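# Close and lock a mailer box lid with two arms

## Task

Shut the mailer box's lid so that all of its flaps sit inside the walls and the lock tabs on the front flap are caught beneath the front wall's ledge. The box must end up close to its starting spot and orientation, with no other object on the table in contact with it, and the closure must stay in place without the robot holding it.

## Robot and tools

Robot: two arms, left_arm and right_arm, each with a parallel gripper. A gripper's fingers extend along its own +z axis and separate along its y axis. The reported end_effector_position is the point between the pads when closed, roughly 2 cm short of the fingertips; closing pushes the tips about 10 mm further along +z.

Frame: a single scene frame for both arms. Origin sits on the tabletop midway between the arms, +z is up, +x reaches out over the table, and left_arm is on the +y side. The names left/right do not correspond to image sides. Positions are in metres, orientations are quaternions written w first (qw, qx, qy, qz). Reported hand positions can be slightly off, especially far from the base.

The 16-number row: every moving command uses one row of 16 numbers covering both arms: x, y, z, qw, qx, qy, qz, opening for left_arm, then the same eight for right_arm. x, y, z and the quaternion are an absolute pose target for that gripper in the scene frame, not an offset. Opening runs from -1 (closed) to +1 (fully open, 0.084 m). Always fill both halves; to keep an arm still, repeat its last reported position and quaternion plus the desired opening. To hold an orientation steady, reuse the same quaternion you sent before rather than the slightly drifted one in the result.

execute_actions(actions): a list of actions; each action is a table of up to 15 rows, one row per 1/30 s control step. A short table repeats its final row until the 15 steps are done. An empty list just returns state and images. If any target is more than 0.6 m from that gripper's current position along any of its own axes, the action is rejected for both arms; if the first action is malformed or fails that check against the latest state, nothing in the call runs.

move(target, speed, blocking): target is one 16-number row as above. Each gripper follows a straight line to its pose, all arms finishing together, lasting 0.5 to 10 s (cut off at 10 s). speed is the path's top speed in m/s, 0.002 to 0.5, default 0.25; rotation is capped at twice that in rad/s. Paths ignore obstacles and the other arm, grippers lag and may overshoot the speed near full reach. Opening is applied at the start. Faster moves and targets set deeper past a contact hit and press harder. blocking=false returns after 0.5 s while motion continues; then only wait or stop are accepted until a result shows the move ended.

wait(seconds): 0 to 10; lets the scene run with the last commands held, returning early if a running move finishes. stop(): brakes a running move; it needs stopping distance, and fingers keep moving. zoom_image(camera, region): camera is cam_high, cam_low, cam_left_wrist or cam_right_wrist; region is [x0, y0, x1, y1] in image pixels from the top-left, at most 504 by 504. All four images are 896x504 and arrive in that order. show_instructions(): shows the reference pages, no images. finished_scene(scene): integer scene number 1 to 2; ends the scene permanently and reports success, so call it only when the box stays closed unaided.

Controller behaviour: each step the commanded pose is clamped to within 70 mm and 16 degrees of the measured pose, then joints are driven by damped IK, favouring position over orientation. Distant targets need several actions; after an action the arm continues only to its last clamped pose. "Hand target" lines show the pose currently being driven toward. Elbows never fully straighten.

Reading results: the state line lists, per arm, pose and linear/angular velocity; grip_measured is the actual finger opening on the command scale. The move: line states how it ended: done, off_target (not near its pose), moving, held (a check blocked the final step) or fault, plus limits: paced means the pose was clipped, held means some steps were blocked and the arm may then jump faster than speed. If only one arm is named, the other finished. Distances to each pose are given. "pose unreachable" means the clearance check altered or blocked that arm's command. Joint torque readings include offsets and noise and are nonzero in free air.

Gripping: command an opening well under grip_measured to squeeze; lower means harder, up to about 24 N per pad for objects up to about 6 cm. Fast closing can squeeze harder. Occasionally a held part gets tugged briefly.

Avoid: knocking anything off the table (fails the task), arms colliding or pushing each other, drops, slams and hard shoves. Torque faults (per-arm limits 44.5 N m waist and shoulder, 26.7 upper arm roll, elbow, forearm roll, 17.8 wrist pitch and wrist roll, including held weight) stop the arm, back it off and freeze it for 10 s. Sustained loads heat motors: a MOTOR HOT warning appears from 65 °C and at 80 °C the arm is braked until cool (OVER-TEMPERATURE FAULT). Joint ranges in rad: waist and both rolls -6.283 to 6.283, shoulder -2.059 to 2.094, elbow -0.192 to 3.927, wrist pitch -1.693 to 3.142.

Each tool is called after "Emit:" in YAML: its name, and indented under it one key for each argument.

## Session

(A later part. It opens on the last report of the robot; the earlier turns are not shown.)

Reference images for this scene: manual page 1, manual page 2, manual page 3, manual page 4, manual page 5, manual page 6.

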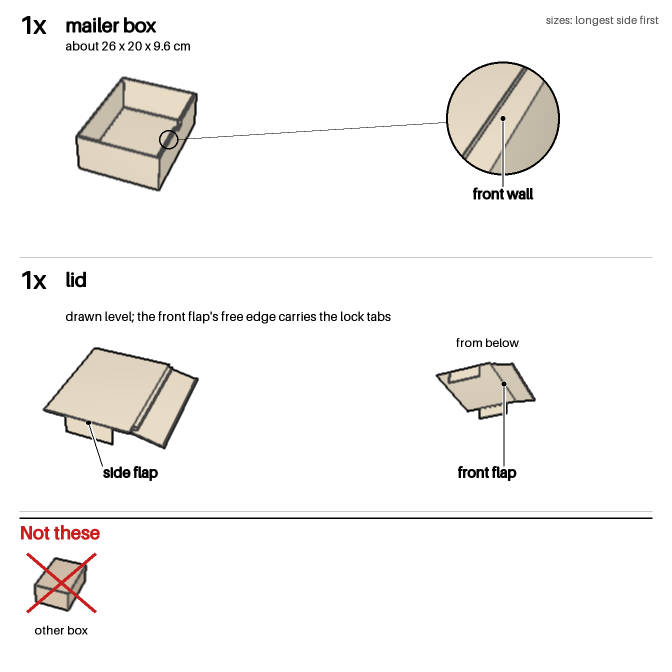

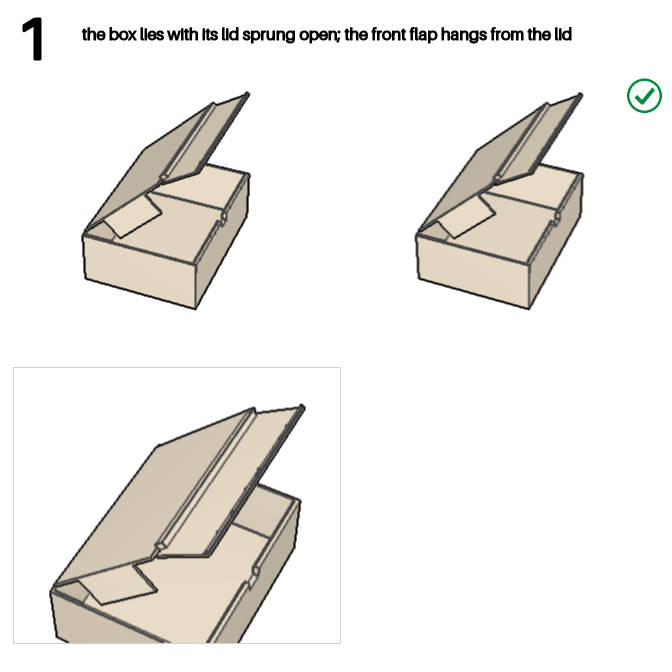

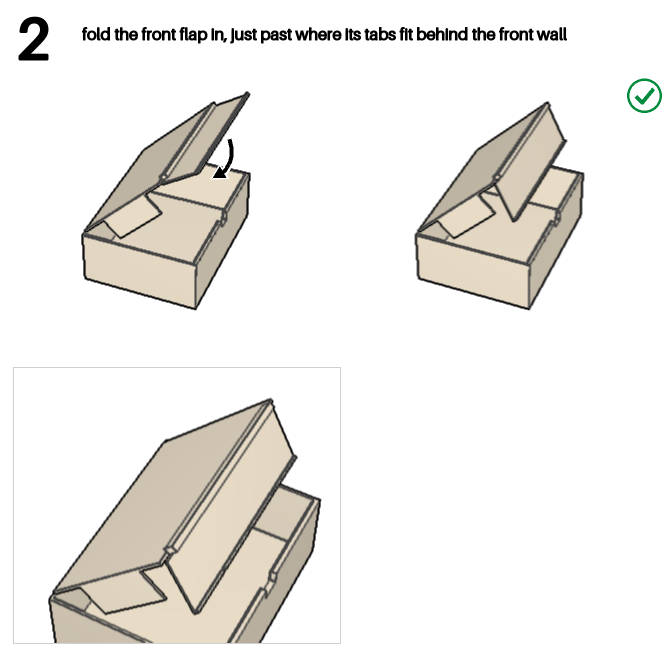

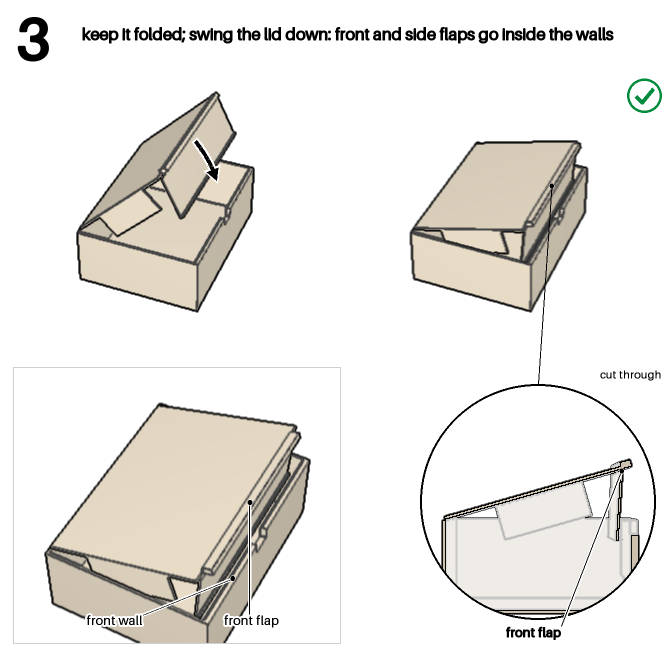

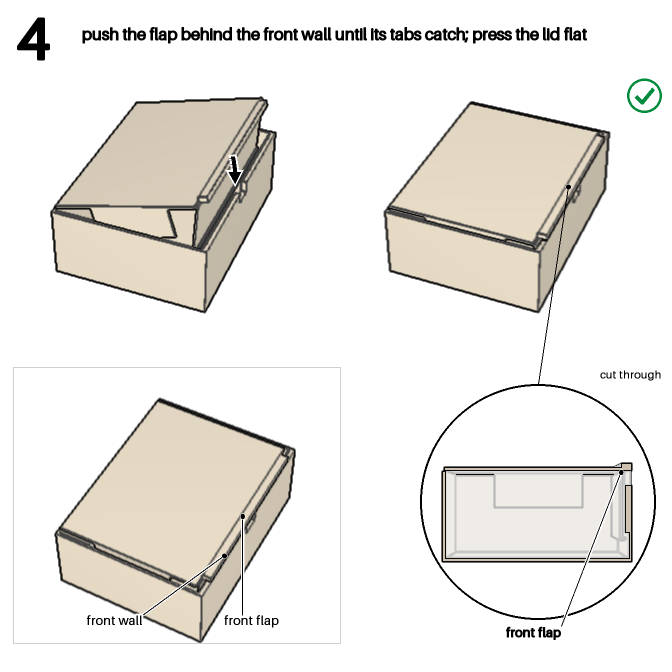

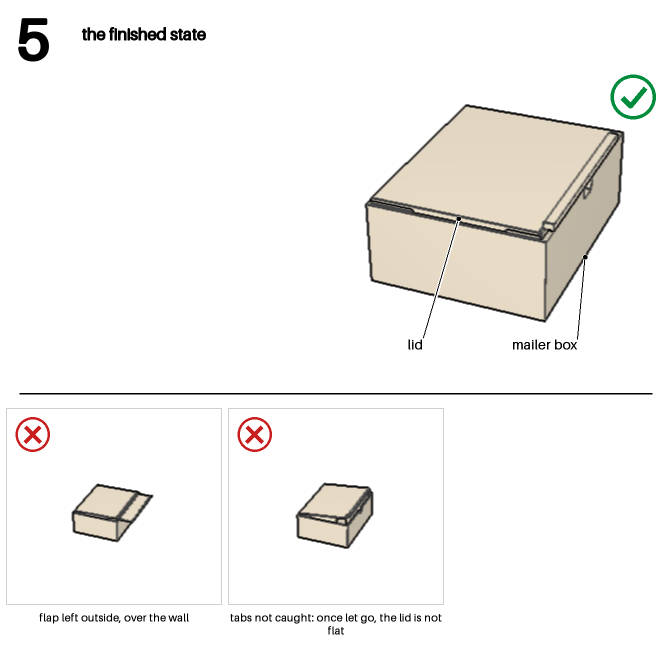

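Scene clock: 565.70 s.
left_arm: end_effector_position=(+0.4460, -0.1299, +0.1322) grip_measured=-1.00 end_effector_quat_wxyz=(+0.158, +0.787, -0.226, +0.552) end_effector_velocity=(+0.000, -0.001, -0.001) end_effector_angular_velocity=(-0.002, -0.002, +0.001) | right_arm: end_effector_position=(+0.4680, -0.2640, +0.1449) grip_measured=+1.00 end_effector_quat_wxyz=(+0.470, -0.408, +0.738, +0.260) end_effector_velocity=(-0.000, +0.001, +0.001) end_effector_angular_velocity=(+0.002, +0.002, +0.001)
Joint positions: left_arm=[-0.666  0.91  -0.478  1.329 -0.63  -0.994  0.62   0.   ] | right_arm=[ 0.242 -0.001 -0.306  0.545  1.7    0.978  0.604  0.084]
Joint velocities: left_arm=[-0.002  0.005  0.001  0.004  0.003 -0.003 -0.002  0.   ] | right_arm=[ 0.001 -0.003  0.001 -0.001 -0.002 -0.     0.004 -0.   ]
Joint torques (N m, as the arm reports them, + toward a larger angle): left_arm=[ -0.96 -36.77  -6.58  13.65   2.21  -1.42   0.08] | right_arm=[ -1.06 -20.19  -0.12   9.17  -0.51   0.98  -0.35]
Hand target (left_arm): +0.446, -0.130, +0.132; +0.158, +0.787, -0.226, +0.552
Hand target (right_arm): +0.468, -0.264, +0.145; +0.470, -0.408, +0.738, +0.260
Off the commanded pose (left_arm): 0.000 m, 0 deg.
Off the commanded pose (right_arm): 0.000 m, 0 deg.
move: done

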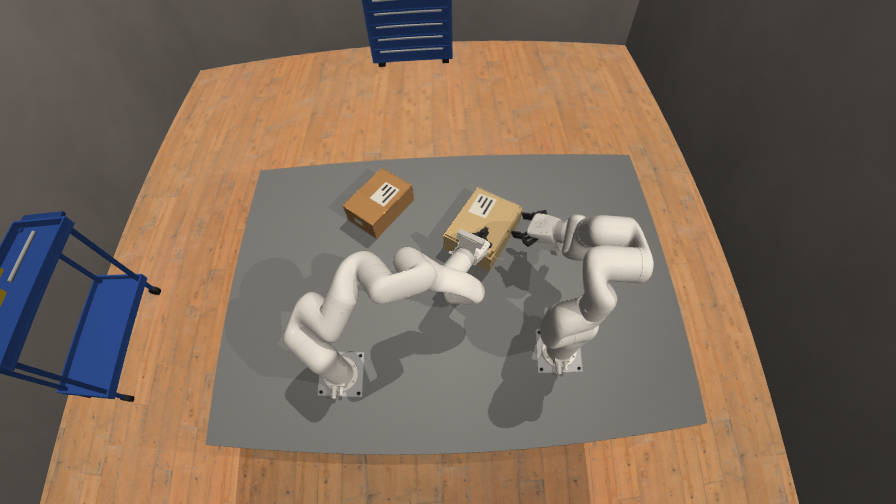

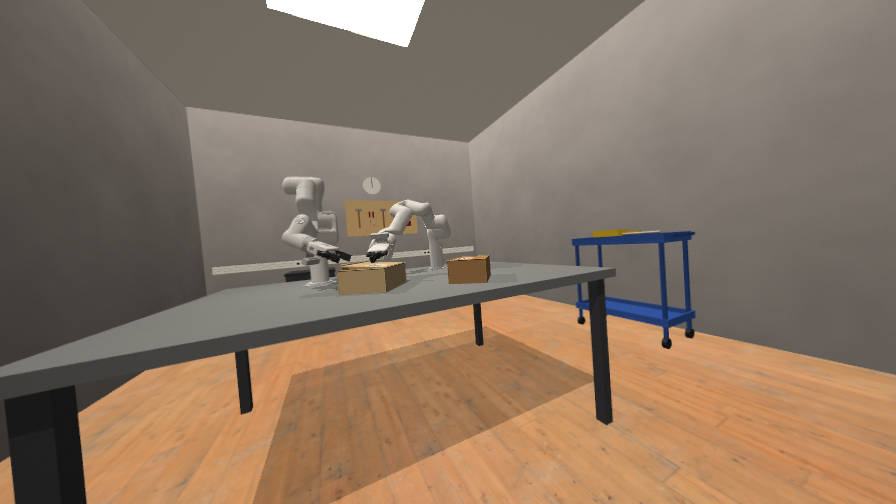

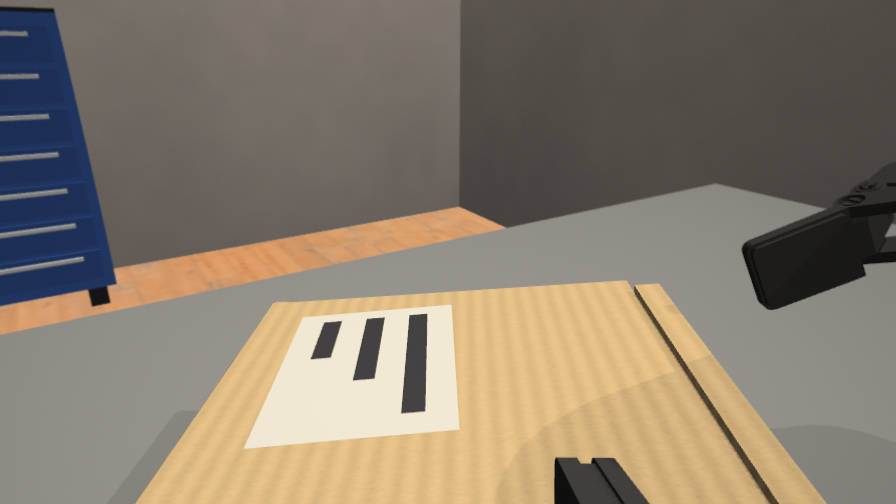

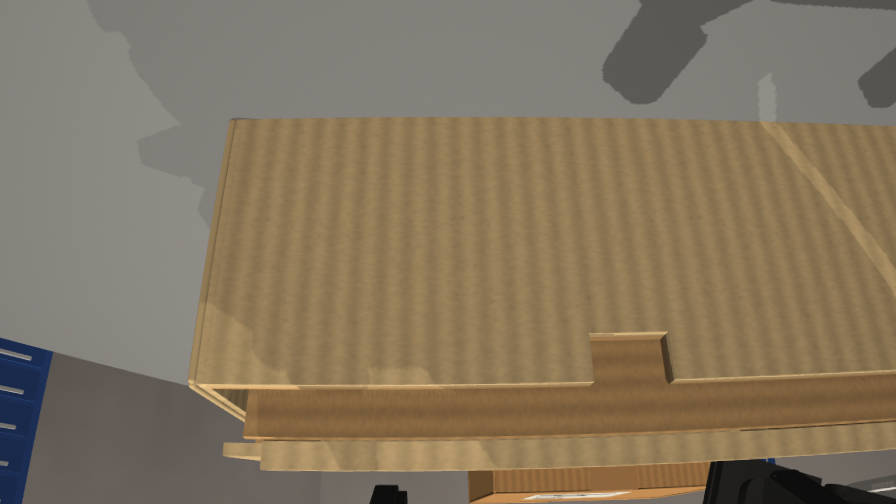

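Emit:
move:
  target: [0.446,-0.130,0.121,0.158,0.787,-0.226,0.552,-1,0.500,-0.300,0.17,0,0.484,-0.875,0,1]
  speed: 0.06

Emit:
move:
  target: [0.446,-0.130,0.121,0.158,0.787,-0.226,0.552,-1,0.529,-0.261,0.14,0,0.484,-0.875,0,1]
  speed: 0.08

Emit:
move:
  target: [0.446,-0.130,0.121,0.158,0.787,-0.226,0.552,-1,0.529,-0.261,0.110,0,0.484,-0.875,0,1]
  speed: 0.015

Scene clock: 584.60 s.
left_arm: end_effector_position=(+0.4460, -0.1300, +0.1210) grip_measured=-1.00 end_effector_quat_wxyz=(+0.158, +0.787, -0.226, +0.552) end_effector_velocity=(+0.000, -0.000, -0.000) end_effector_angular_velocity=(+0.000, +0.000, -0.001) | right_arm: end_effector_position=(+0.4996, -0.2999, +0.1697) grip_measured=+1.00 end_effector_quat_wxyz=(+0.000, -0.485, +0.875, +0.001) end_effector_velocity=(+0.001, -0.001, +0.001) end_effector_angular_velocity=(-0.013, +0.007, +0.000)
Joint positions: left_arm=[-0.668  0.939 -0.473  1.339 -0.611 -1.007  0.608  0.   ] | right_arm=[ 0.295  0.076 -0.078  1.033  0.01   0.957  2.28   0.084]
Joint velocities: left_arm=[ 0.     0.     0.     0.     0.001  0.001 -0.     0.   ] | right_arm=[ 0.003  0.007  0.     0.012 -0.013  0.015  0.01   0.   ]
Joint torques (N m, as the arm reports them, + toward a larger angle): left_arm=[ -0.91 -36.74  -6.67  13.44   2.27  -1.4    0.1 ] | right_arm=[ -1.06 -28.26  -0.28  11.89  -0.92  -1.25  -0.48]
Hand target (left_arm): +0.446, -0.130, +0.121; +0.158, +0.787, -0.226, +0.552
Hand target (right_arm): +0.500, -0.300, +0.170; -0.000, -0.485, +0.875, +0.001
Off the commanded pose (left_arm): 0.000 m, 0 deg.
Off the commanded pose (right_arm): 0.001 m, 0 deg.
move: done

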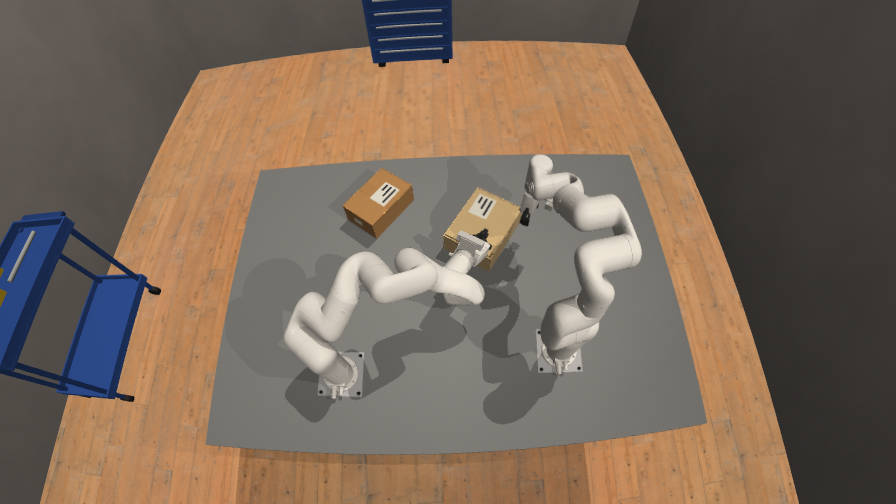

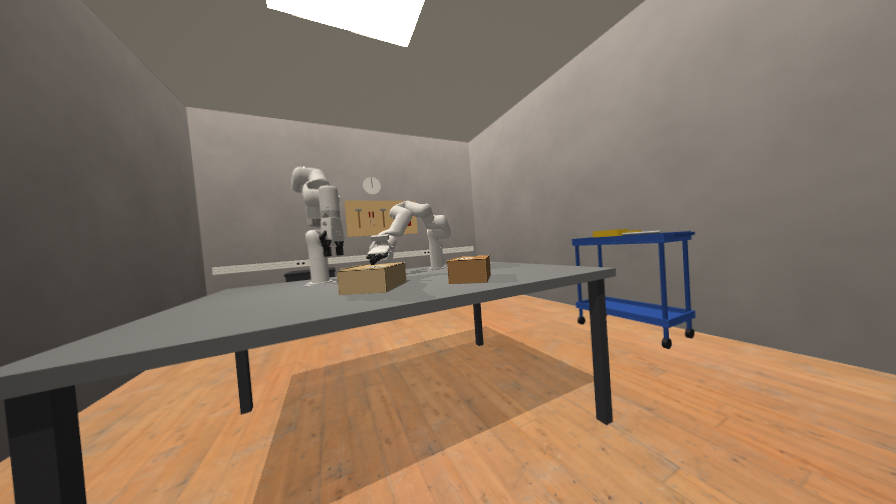

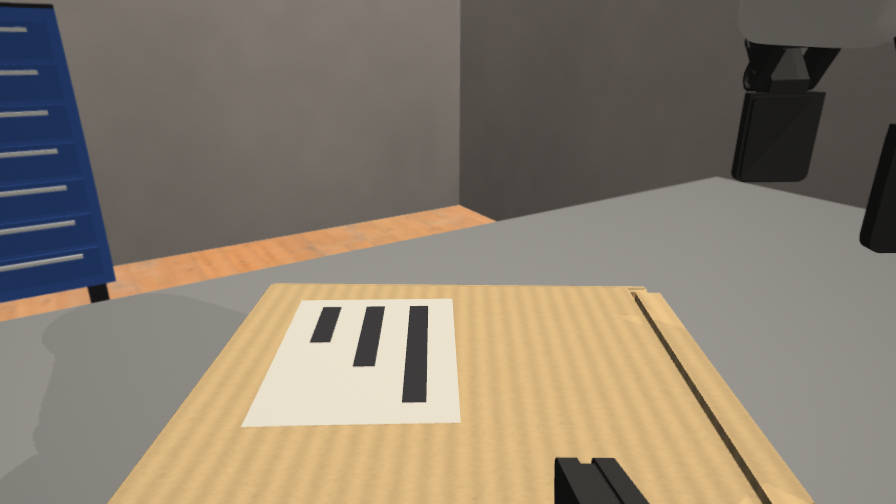

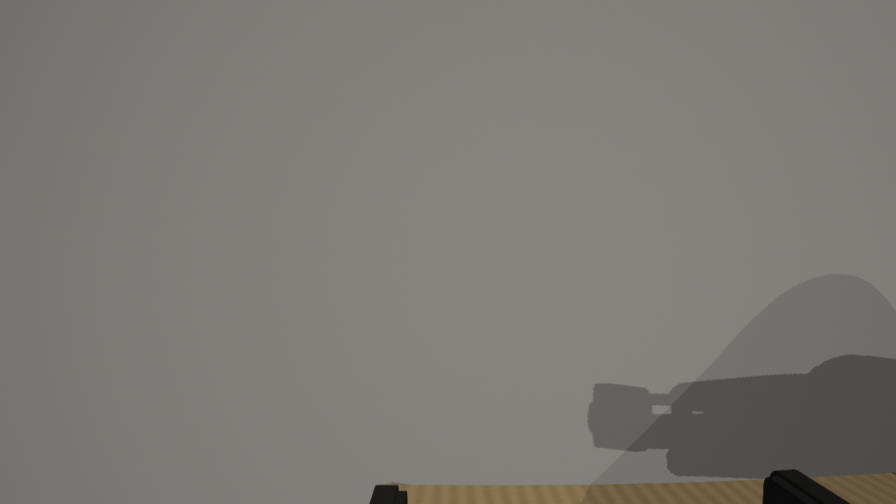

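Scene clock: 585.77 s.
left_arm: end_effector_position=(+0.4460, -0.1300, +0.1210) grip_measured=-1.00 end_effector_quat_wxyz=(+0.158, +0.787, -0.226, +0.552) end_effector_velocity=(+0.001, +0.001, -0.000) end_effector_angular_velocity=(+0.000, -0.001, +0.002) | right_arm: end_effector_position=(+0.5290, -0.2615, +0.1403) grip_measured=+1.00 end_effector_quat_wxyz=(+0.000, -0.484, +0.875, -0.000) end_effector_velocity=(+0.001, +0.003, -0.001) end_effector_angular_velocity=(+0.001, -0.000, +0.002)
Joint positions: left_arm=[-0.668  0.939 -0.473  1.339 -0.611 -1.007  0.608  0.   ] | right_arm=[ 0.331  0.228 -0.048  1.138  0.013  0.911  2.345  0.084]
Joint velocities: left_arm=[ 0.001  0.001  0.     0.     0.001 -0.001  0.     0.   ] | right_arm=[ 0.001  0.007  0.004  0.007  0.    -0.001  0.003  0.   ]
Joint torques (N m, as the arm reports them, + toward a larger angle): left_arm=[ -0.96 -36.92  -6.53  13.53   1.98  -1.27   0.14] | right_arm=[ -1.57 -32.4   -0.61  11.3   -0.63  -1.02  -0.29]
Hand target (left_arm): +0.446, -0.130, +0.121; +0.158, +0.787, -0.226, +0.552
Hand target (right_arm): +0.529, -0.261, +0.140; -0.000, -0.484, +0.875, -0.000
Off the commanded pose (left_arm): 0.000 m, 0 deg.
Off the commanded pose (right_arm): 0.001 m, 0 deg.
move: done

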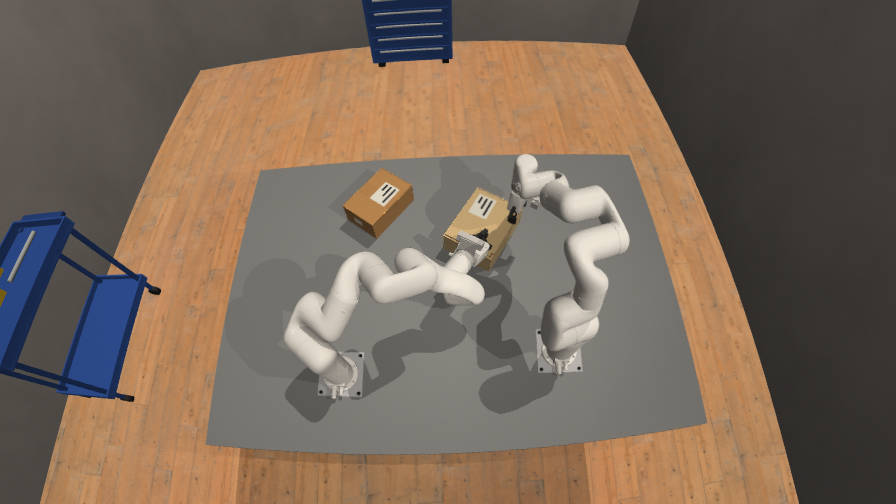

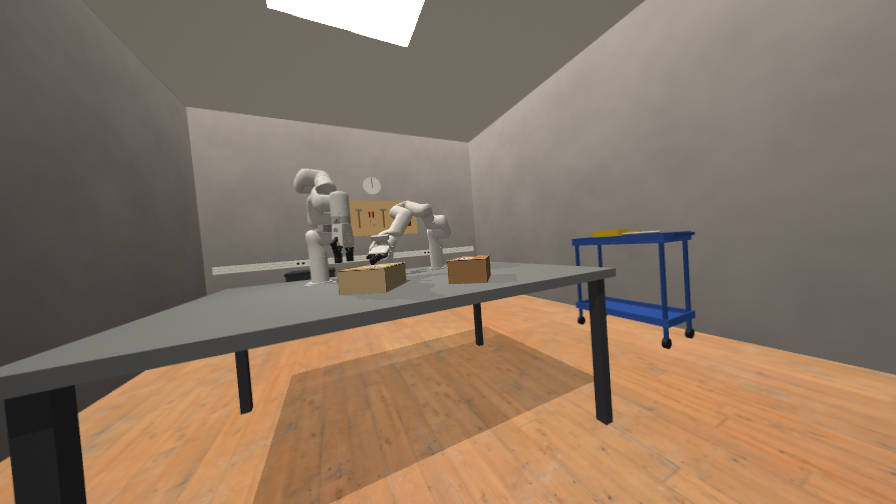

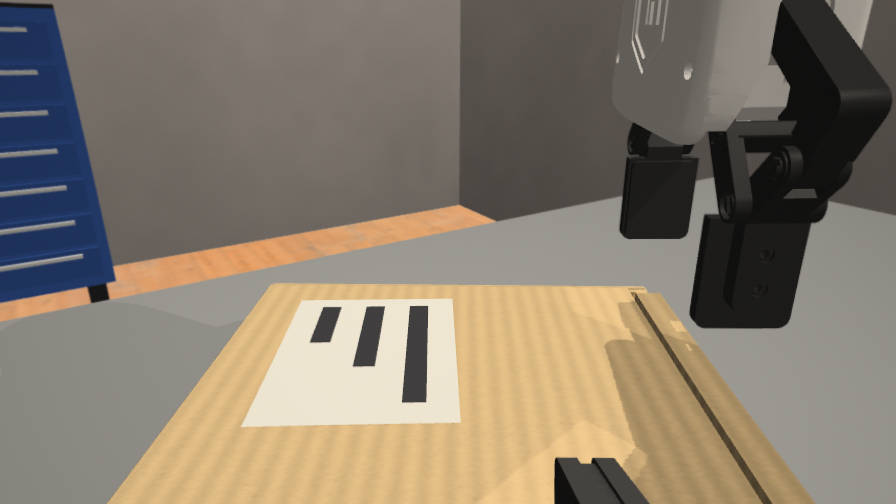

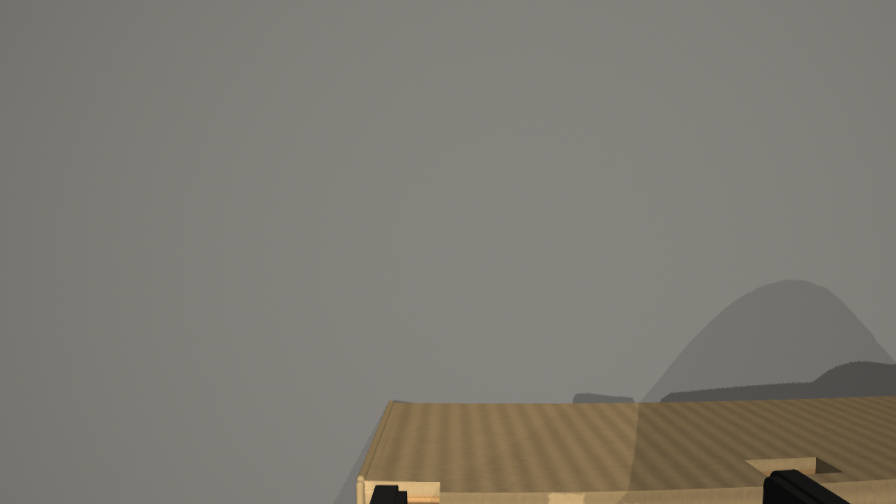

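Scene clock: 588.00 s.
left_arm: end_effector_position=(+0.4460, -0.1300, +0.1210) grip_measured=-1.00 end_effector_quat_wxyz=(+0.158, +0.787, -0.226, +0.552) end_effector_velocity=(-0.001, -0.001, -0.001) end_effector_angular_velocity=(+0.001, +0.002, -0.002) | right_arm: end_effector_position=(+0.5307, -0.2606, +0.1134) grip_measured=+1.00 end_effector_quat_wxyz=(+0.003, -0.484, +0.875, -0.001) end_effector_velocity=(-0.000, -0.001, -0.004) end_effector_angular_velocity=(-0.002, +0.001, -0.001)
Joint positions: left_arm=[-0.668  0.939 -0.473  1.339 -0.611 -1.007  0.608  0.   ] | right_arm=[ 0.331  0.271 -0.047  1.11   0.017  0.834  2.343  0.084]
Joint velocities: left_arm=[-0.001  0.    -0.     0.     0.     0.002 -0.     0.   ] | right_arm=[-0.001  0.005 -0.001 -0.004 -0.001 -0.007 -0.     0.   ]
Joint torques (N m, as the arm reports them, + toward a larger angle): left_arm=[ -0.91 -36.73  -6.6   13.33   2.11  -1.33   0.1 ] | right_arm=[ -1.37 -17.31  -0.67   6.91  -0.88  -1.56  -0.04]
Hand target (left_arm): +0.446, -0.130, +0.121; +0.158, +0.787, -0.226, +0.552
Hand target (right_arm): +0.529, -0.261, +0.110; -0.000, -0.484, +0.875, -0.000
Off the commanded pose (left_arm): 0.000 m, 0 deg.
Off the commanded pose (right_arm): 0.004 m, 0 deg.
move: off_target (right_arm)

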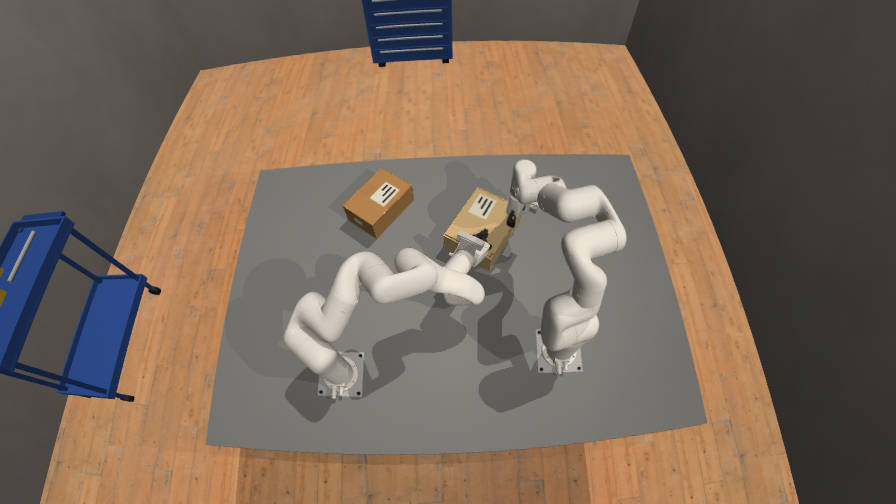

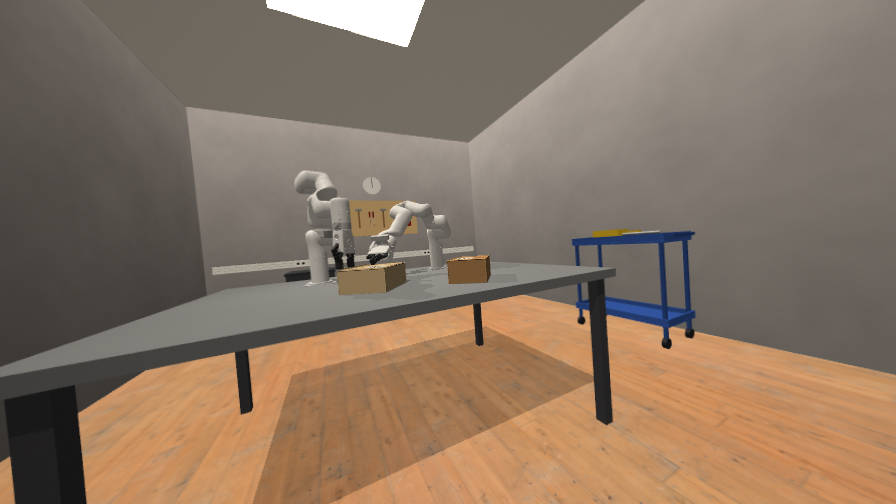

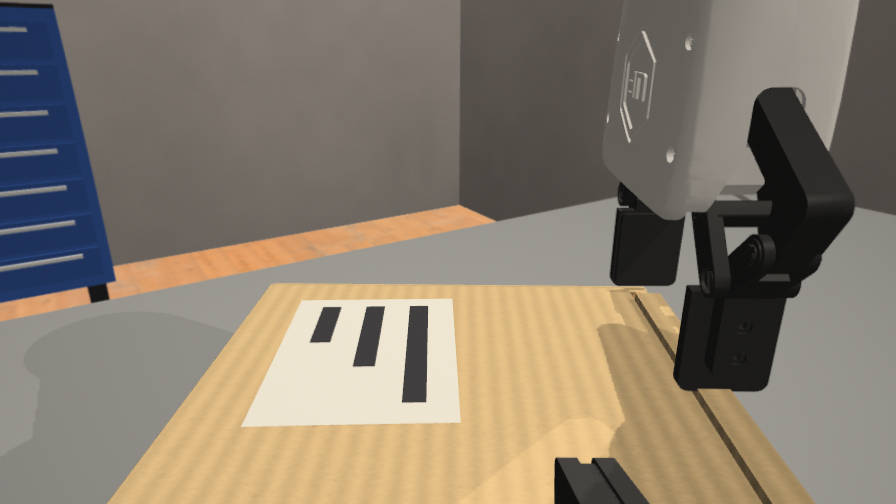

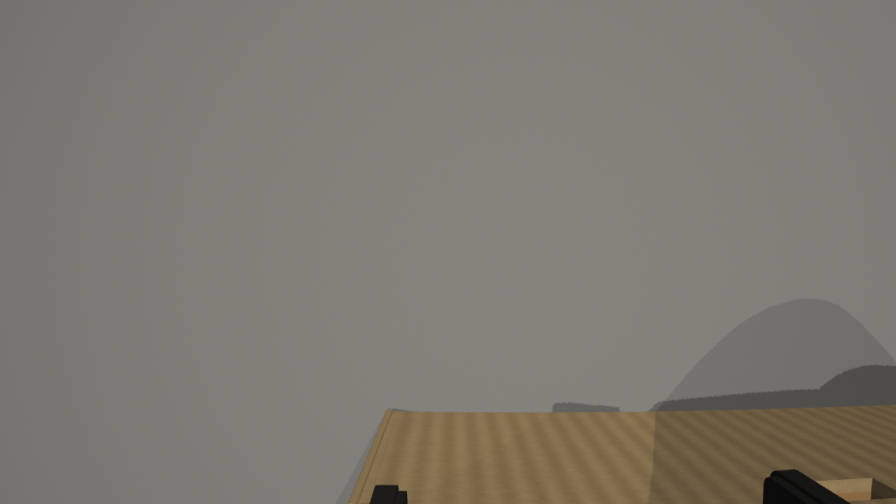

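Emit:
move:
  target: [0.446,-0.130,0.121,0.158,0.787,-0.226,0.552,-1,0.529,-0.261,0.135,0,0.484,-0.875,0,1]
  speed: 0.02

Emit:
move:
  target: [0.446,-0.130,0.133,0.158,0.787,-0.226,0.552,-1,0.485,-0.275,0.135,-0.470,0.408,-0.737,-0.260,1]
  speed: 0.04

Scene clock: 594.50 s.
left_arm: end_effector_position=(+0.4460, -0.1300, +0.1210) grip_measured=-1.00 end_effector_quat_wxyz=(+0.158, +0.787, -0.226, +0.552) end_effector_velocity=(-0.000, -0.000, +0.000) end_effector_angular_velocity=(-0.000, +0.000, -0.001) | right_arm: end_effector_position=(+0.5290, -0.2610, +0.1347) grip_measured=+1.00 end_effector_quat_wxyz=(+0.000, -0.484, +0.875, +0.000) end_effector_velocity=(-0.001, -0.000, +0.001) end_effector_angular_velocity=(-0.003, +0.005, +0.002)
Joint positions: left_arm=[-0.668  0.939 -0.473  1.339 -0.611 -1.007  0.608  0.   ] | right_arm=[ 0.331  0.236 -0.048  1.132  0.014  0.896  2.345  0.084]
Joint velocities: left_arm=[-0.    -0.001 -0.     0.     0.     0.001  0.     0.   ] | right_arm=[ 0.002 -0.002 -0.001  0.001 -0.002  0.008  0.    -0.   ]
Joint torques (N m, as the arm reports them, + toward a larger angle): left_arm=[ -0.97 -36.67  -6.55  13.25   2.09  -1.31   0.15] | right_arm=[ -1.25 -32.59  -0.58  11.39  -0.57  -0.93  -0.39]
Hand target (left_arm): +0.446, -0.130, +0.121; +0.158, +0.787, -0.226, +0.552
Hand target (right_arm): +0.529, -0.261, +0.135; +0.000, -0.484, +0.875, +0.000
Off the commanded pose (left_arm): 0.000 m, 0 deg.
Off the commanded pose (right_arm): 0.000 m, 0 deg.
move: done

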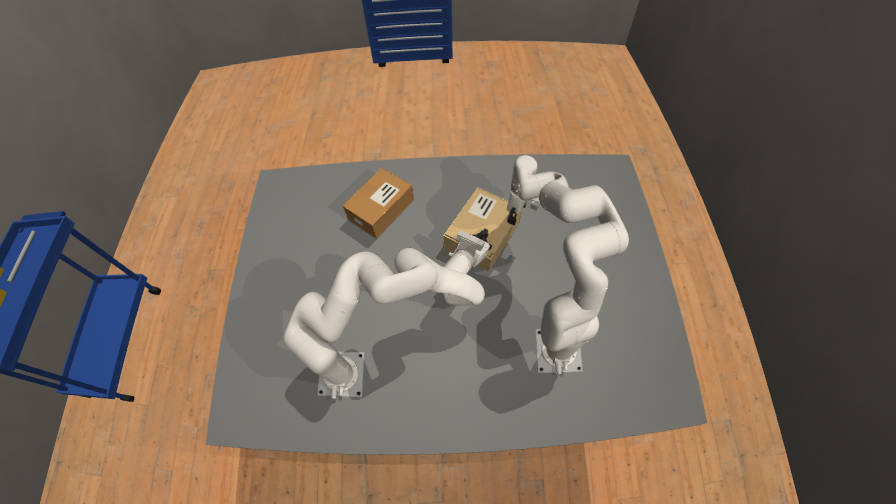

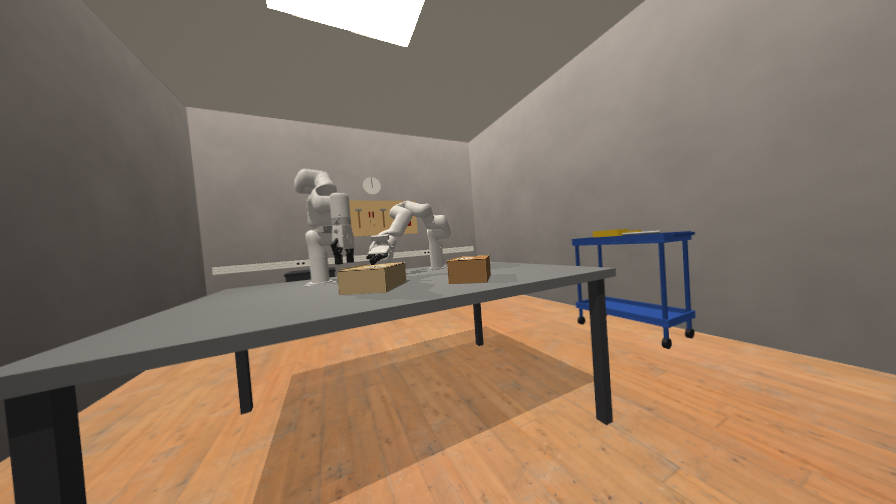

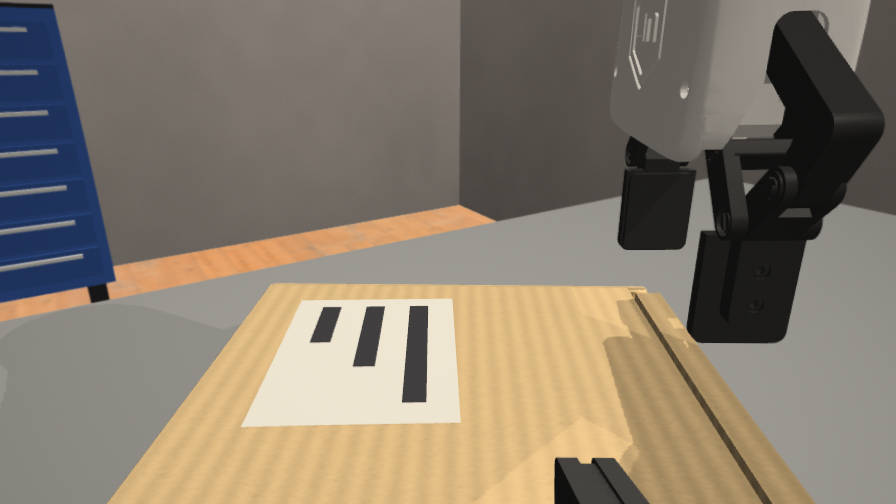

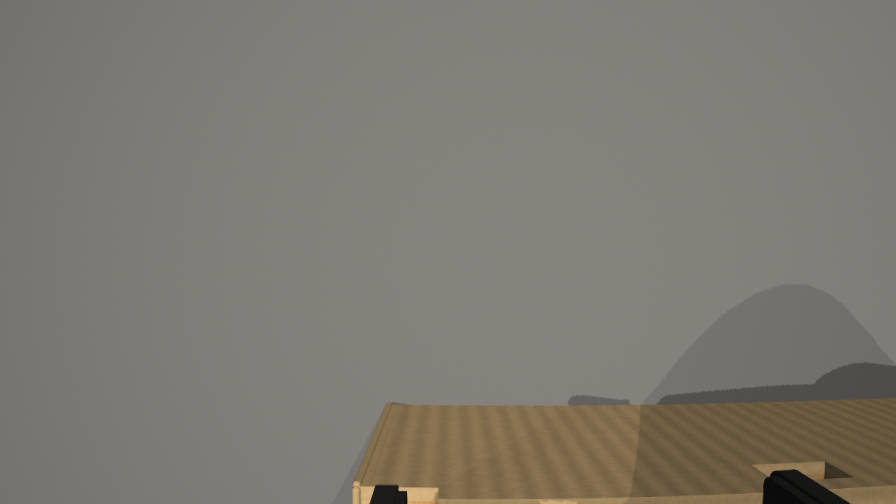

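Scene clock: 604.73 s.
left_arm: end_effector_position=(+0.4460, -0.1300, +0.1294) grip_measured=-1.00 end_effector_quat_wxyz=(+0.158, +0.787, -0.226, +0.552) end_effector_velocity=(+0.001, +0.000, -0.000) end_effector_angular_velocity=(+0.000, +0.002, +0.001) | right_arm: end_effector_position=(+0.4982, -0.2709, +0.1349) grip_measured=+1.00 end_effector_quat_wxyz=(+0.340, -0.446, +0.806, +0.187) end_effector_velocity=(-0.001, +0.001, +0.000) end_effector_angular_velocity=(+0.012, -0.008, +0.002)
Joint positions: left_arm=[-0.666  0.917 -0.477  1.332 -0.625 -0.997  0.617  0.   ] | right_arm=[ 0.116  0.02  -0.025  0.692  1.367  0.652  1.018  0.084]
Joint velocities: left_arm=[ 0.002 -0.001 -0.001 -0.    -0.001  0.003  0.     0.   ] | right_arm=[-0.003  0.    -0.002 -0.004  0.021  0.011 -0.024  0.   ]
Joint torques (N m, as the arm reports them, + toward a larger angle): left_arm=[ -1.12 -36.72  -6.48  13.63   2.16  -1.31   0.08] | right_arm=[ -1.11 -23.92  -0.21  10.2   -0.83   0.18  -0.34]
Hand target (left_arm): +0.446, -0.130, +0.129; +0.158, +0.787, -0.226, +0.552
Hand target (right_arm): +0.498, -0.271, +0.135; +0.341, -0.446, +0.806, +0.187
Off the commanded pose (left_arm): 0.004 m, 0 deg.
Off the commanded pose (right_arm): 0.014 m, 19 deg.
move: off_target (left_arm, right_arm; path cut at 10 s)

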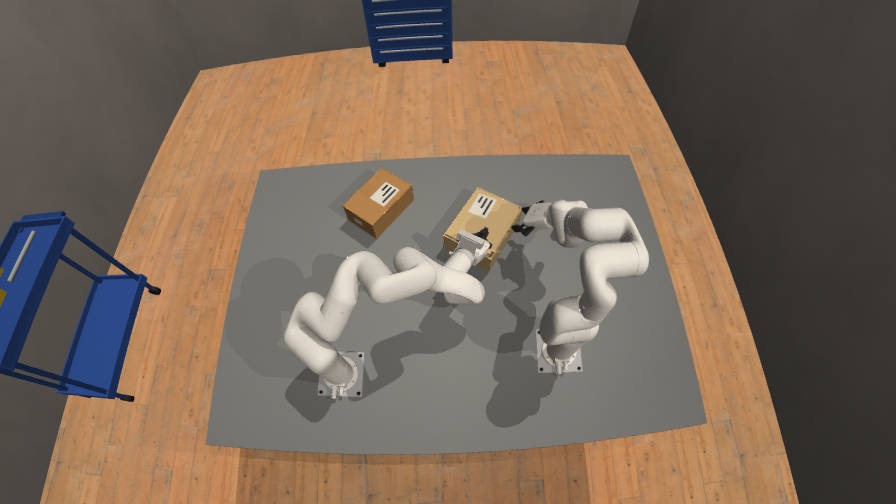

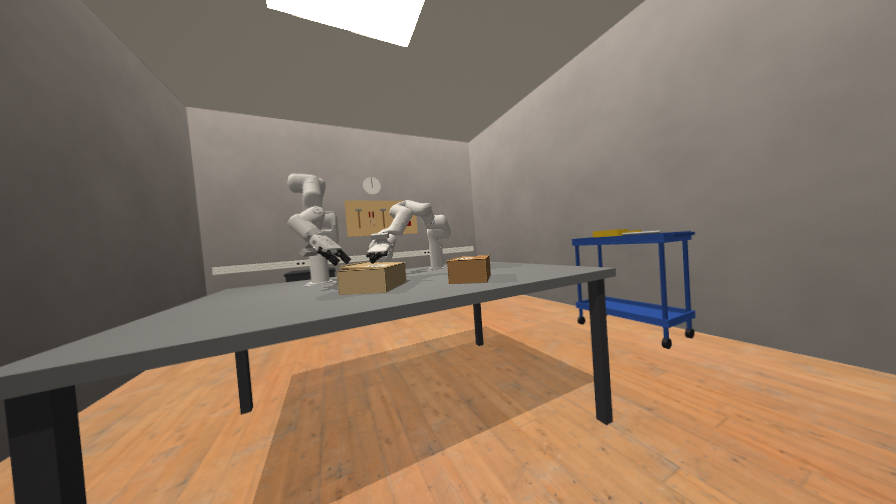

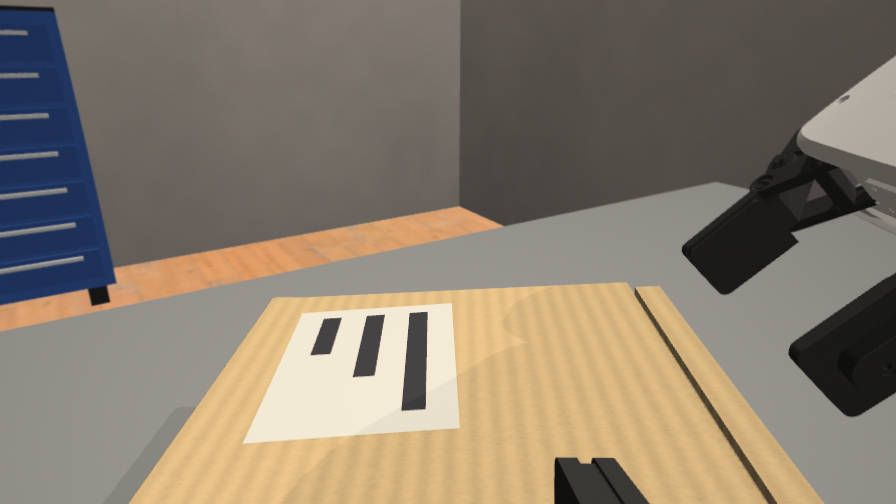

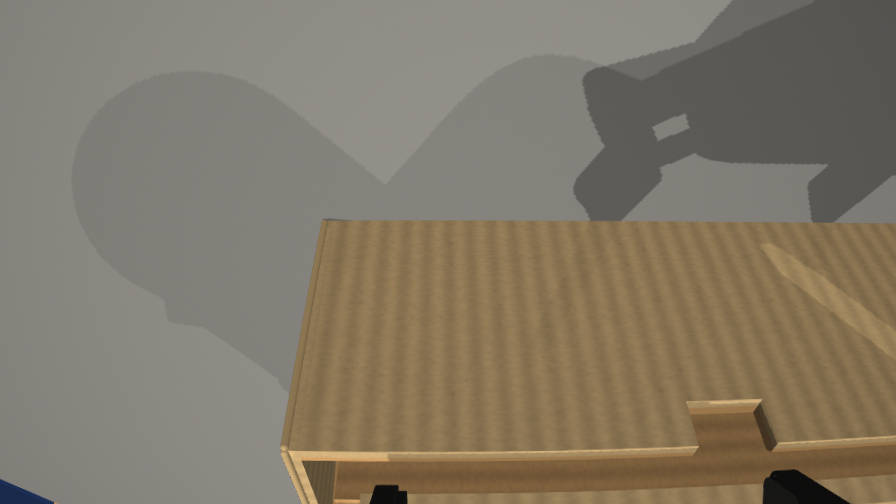

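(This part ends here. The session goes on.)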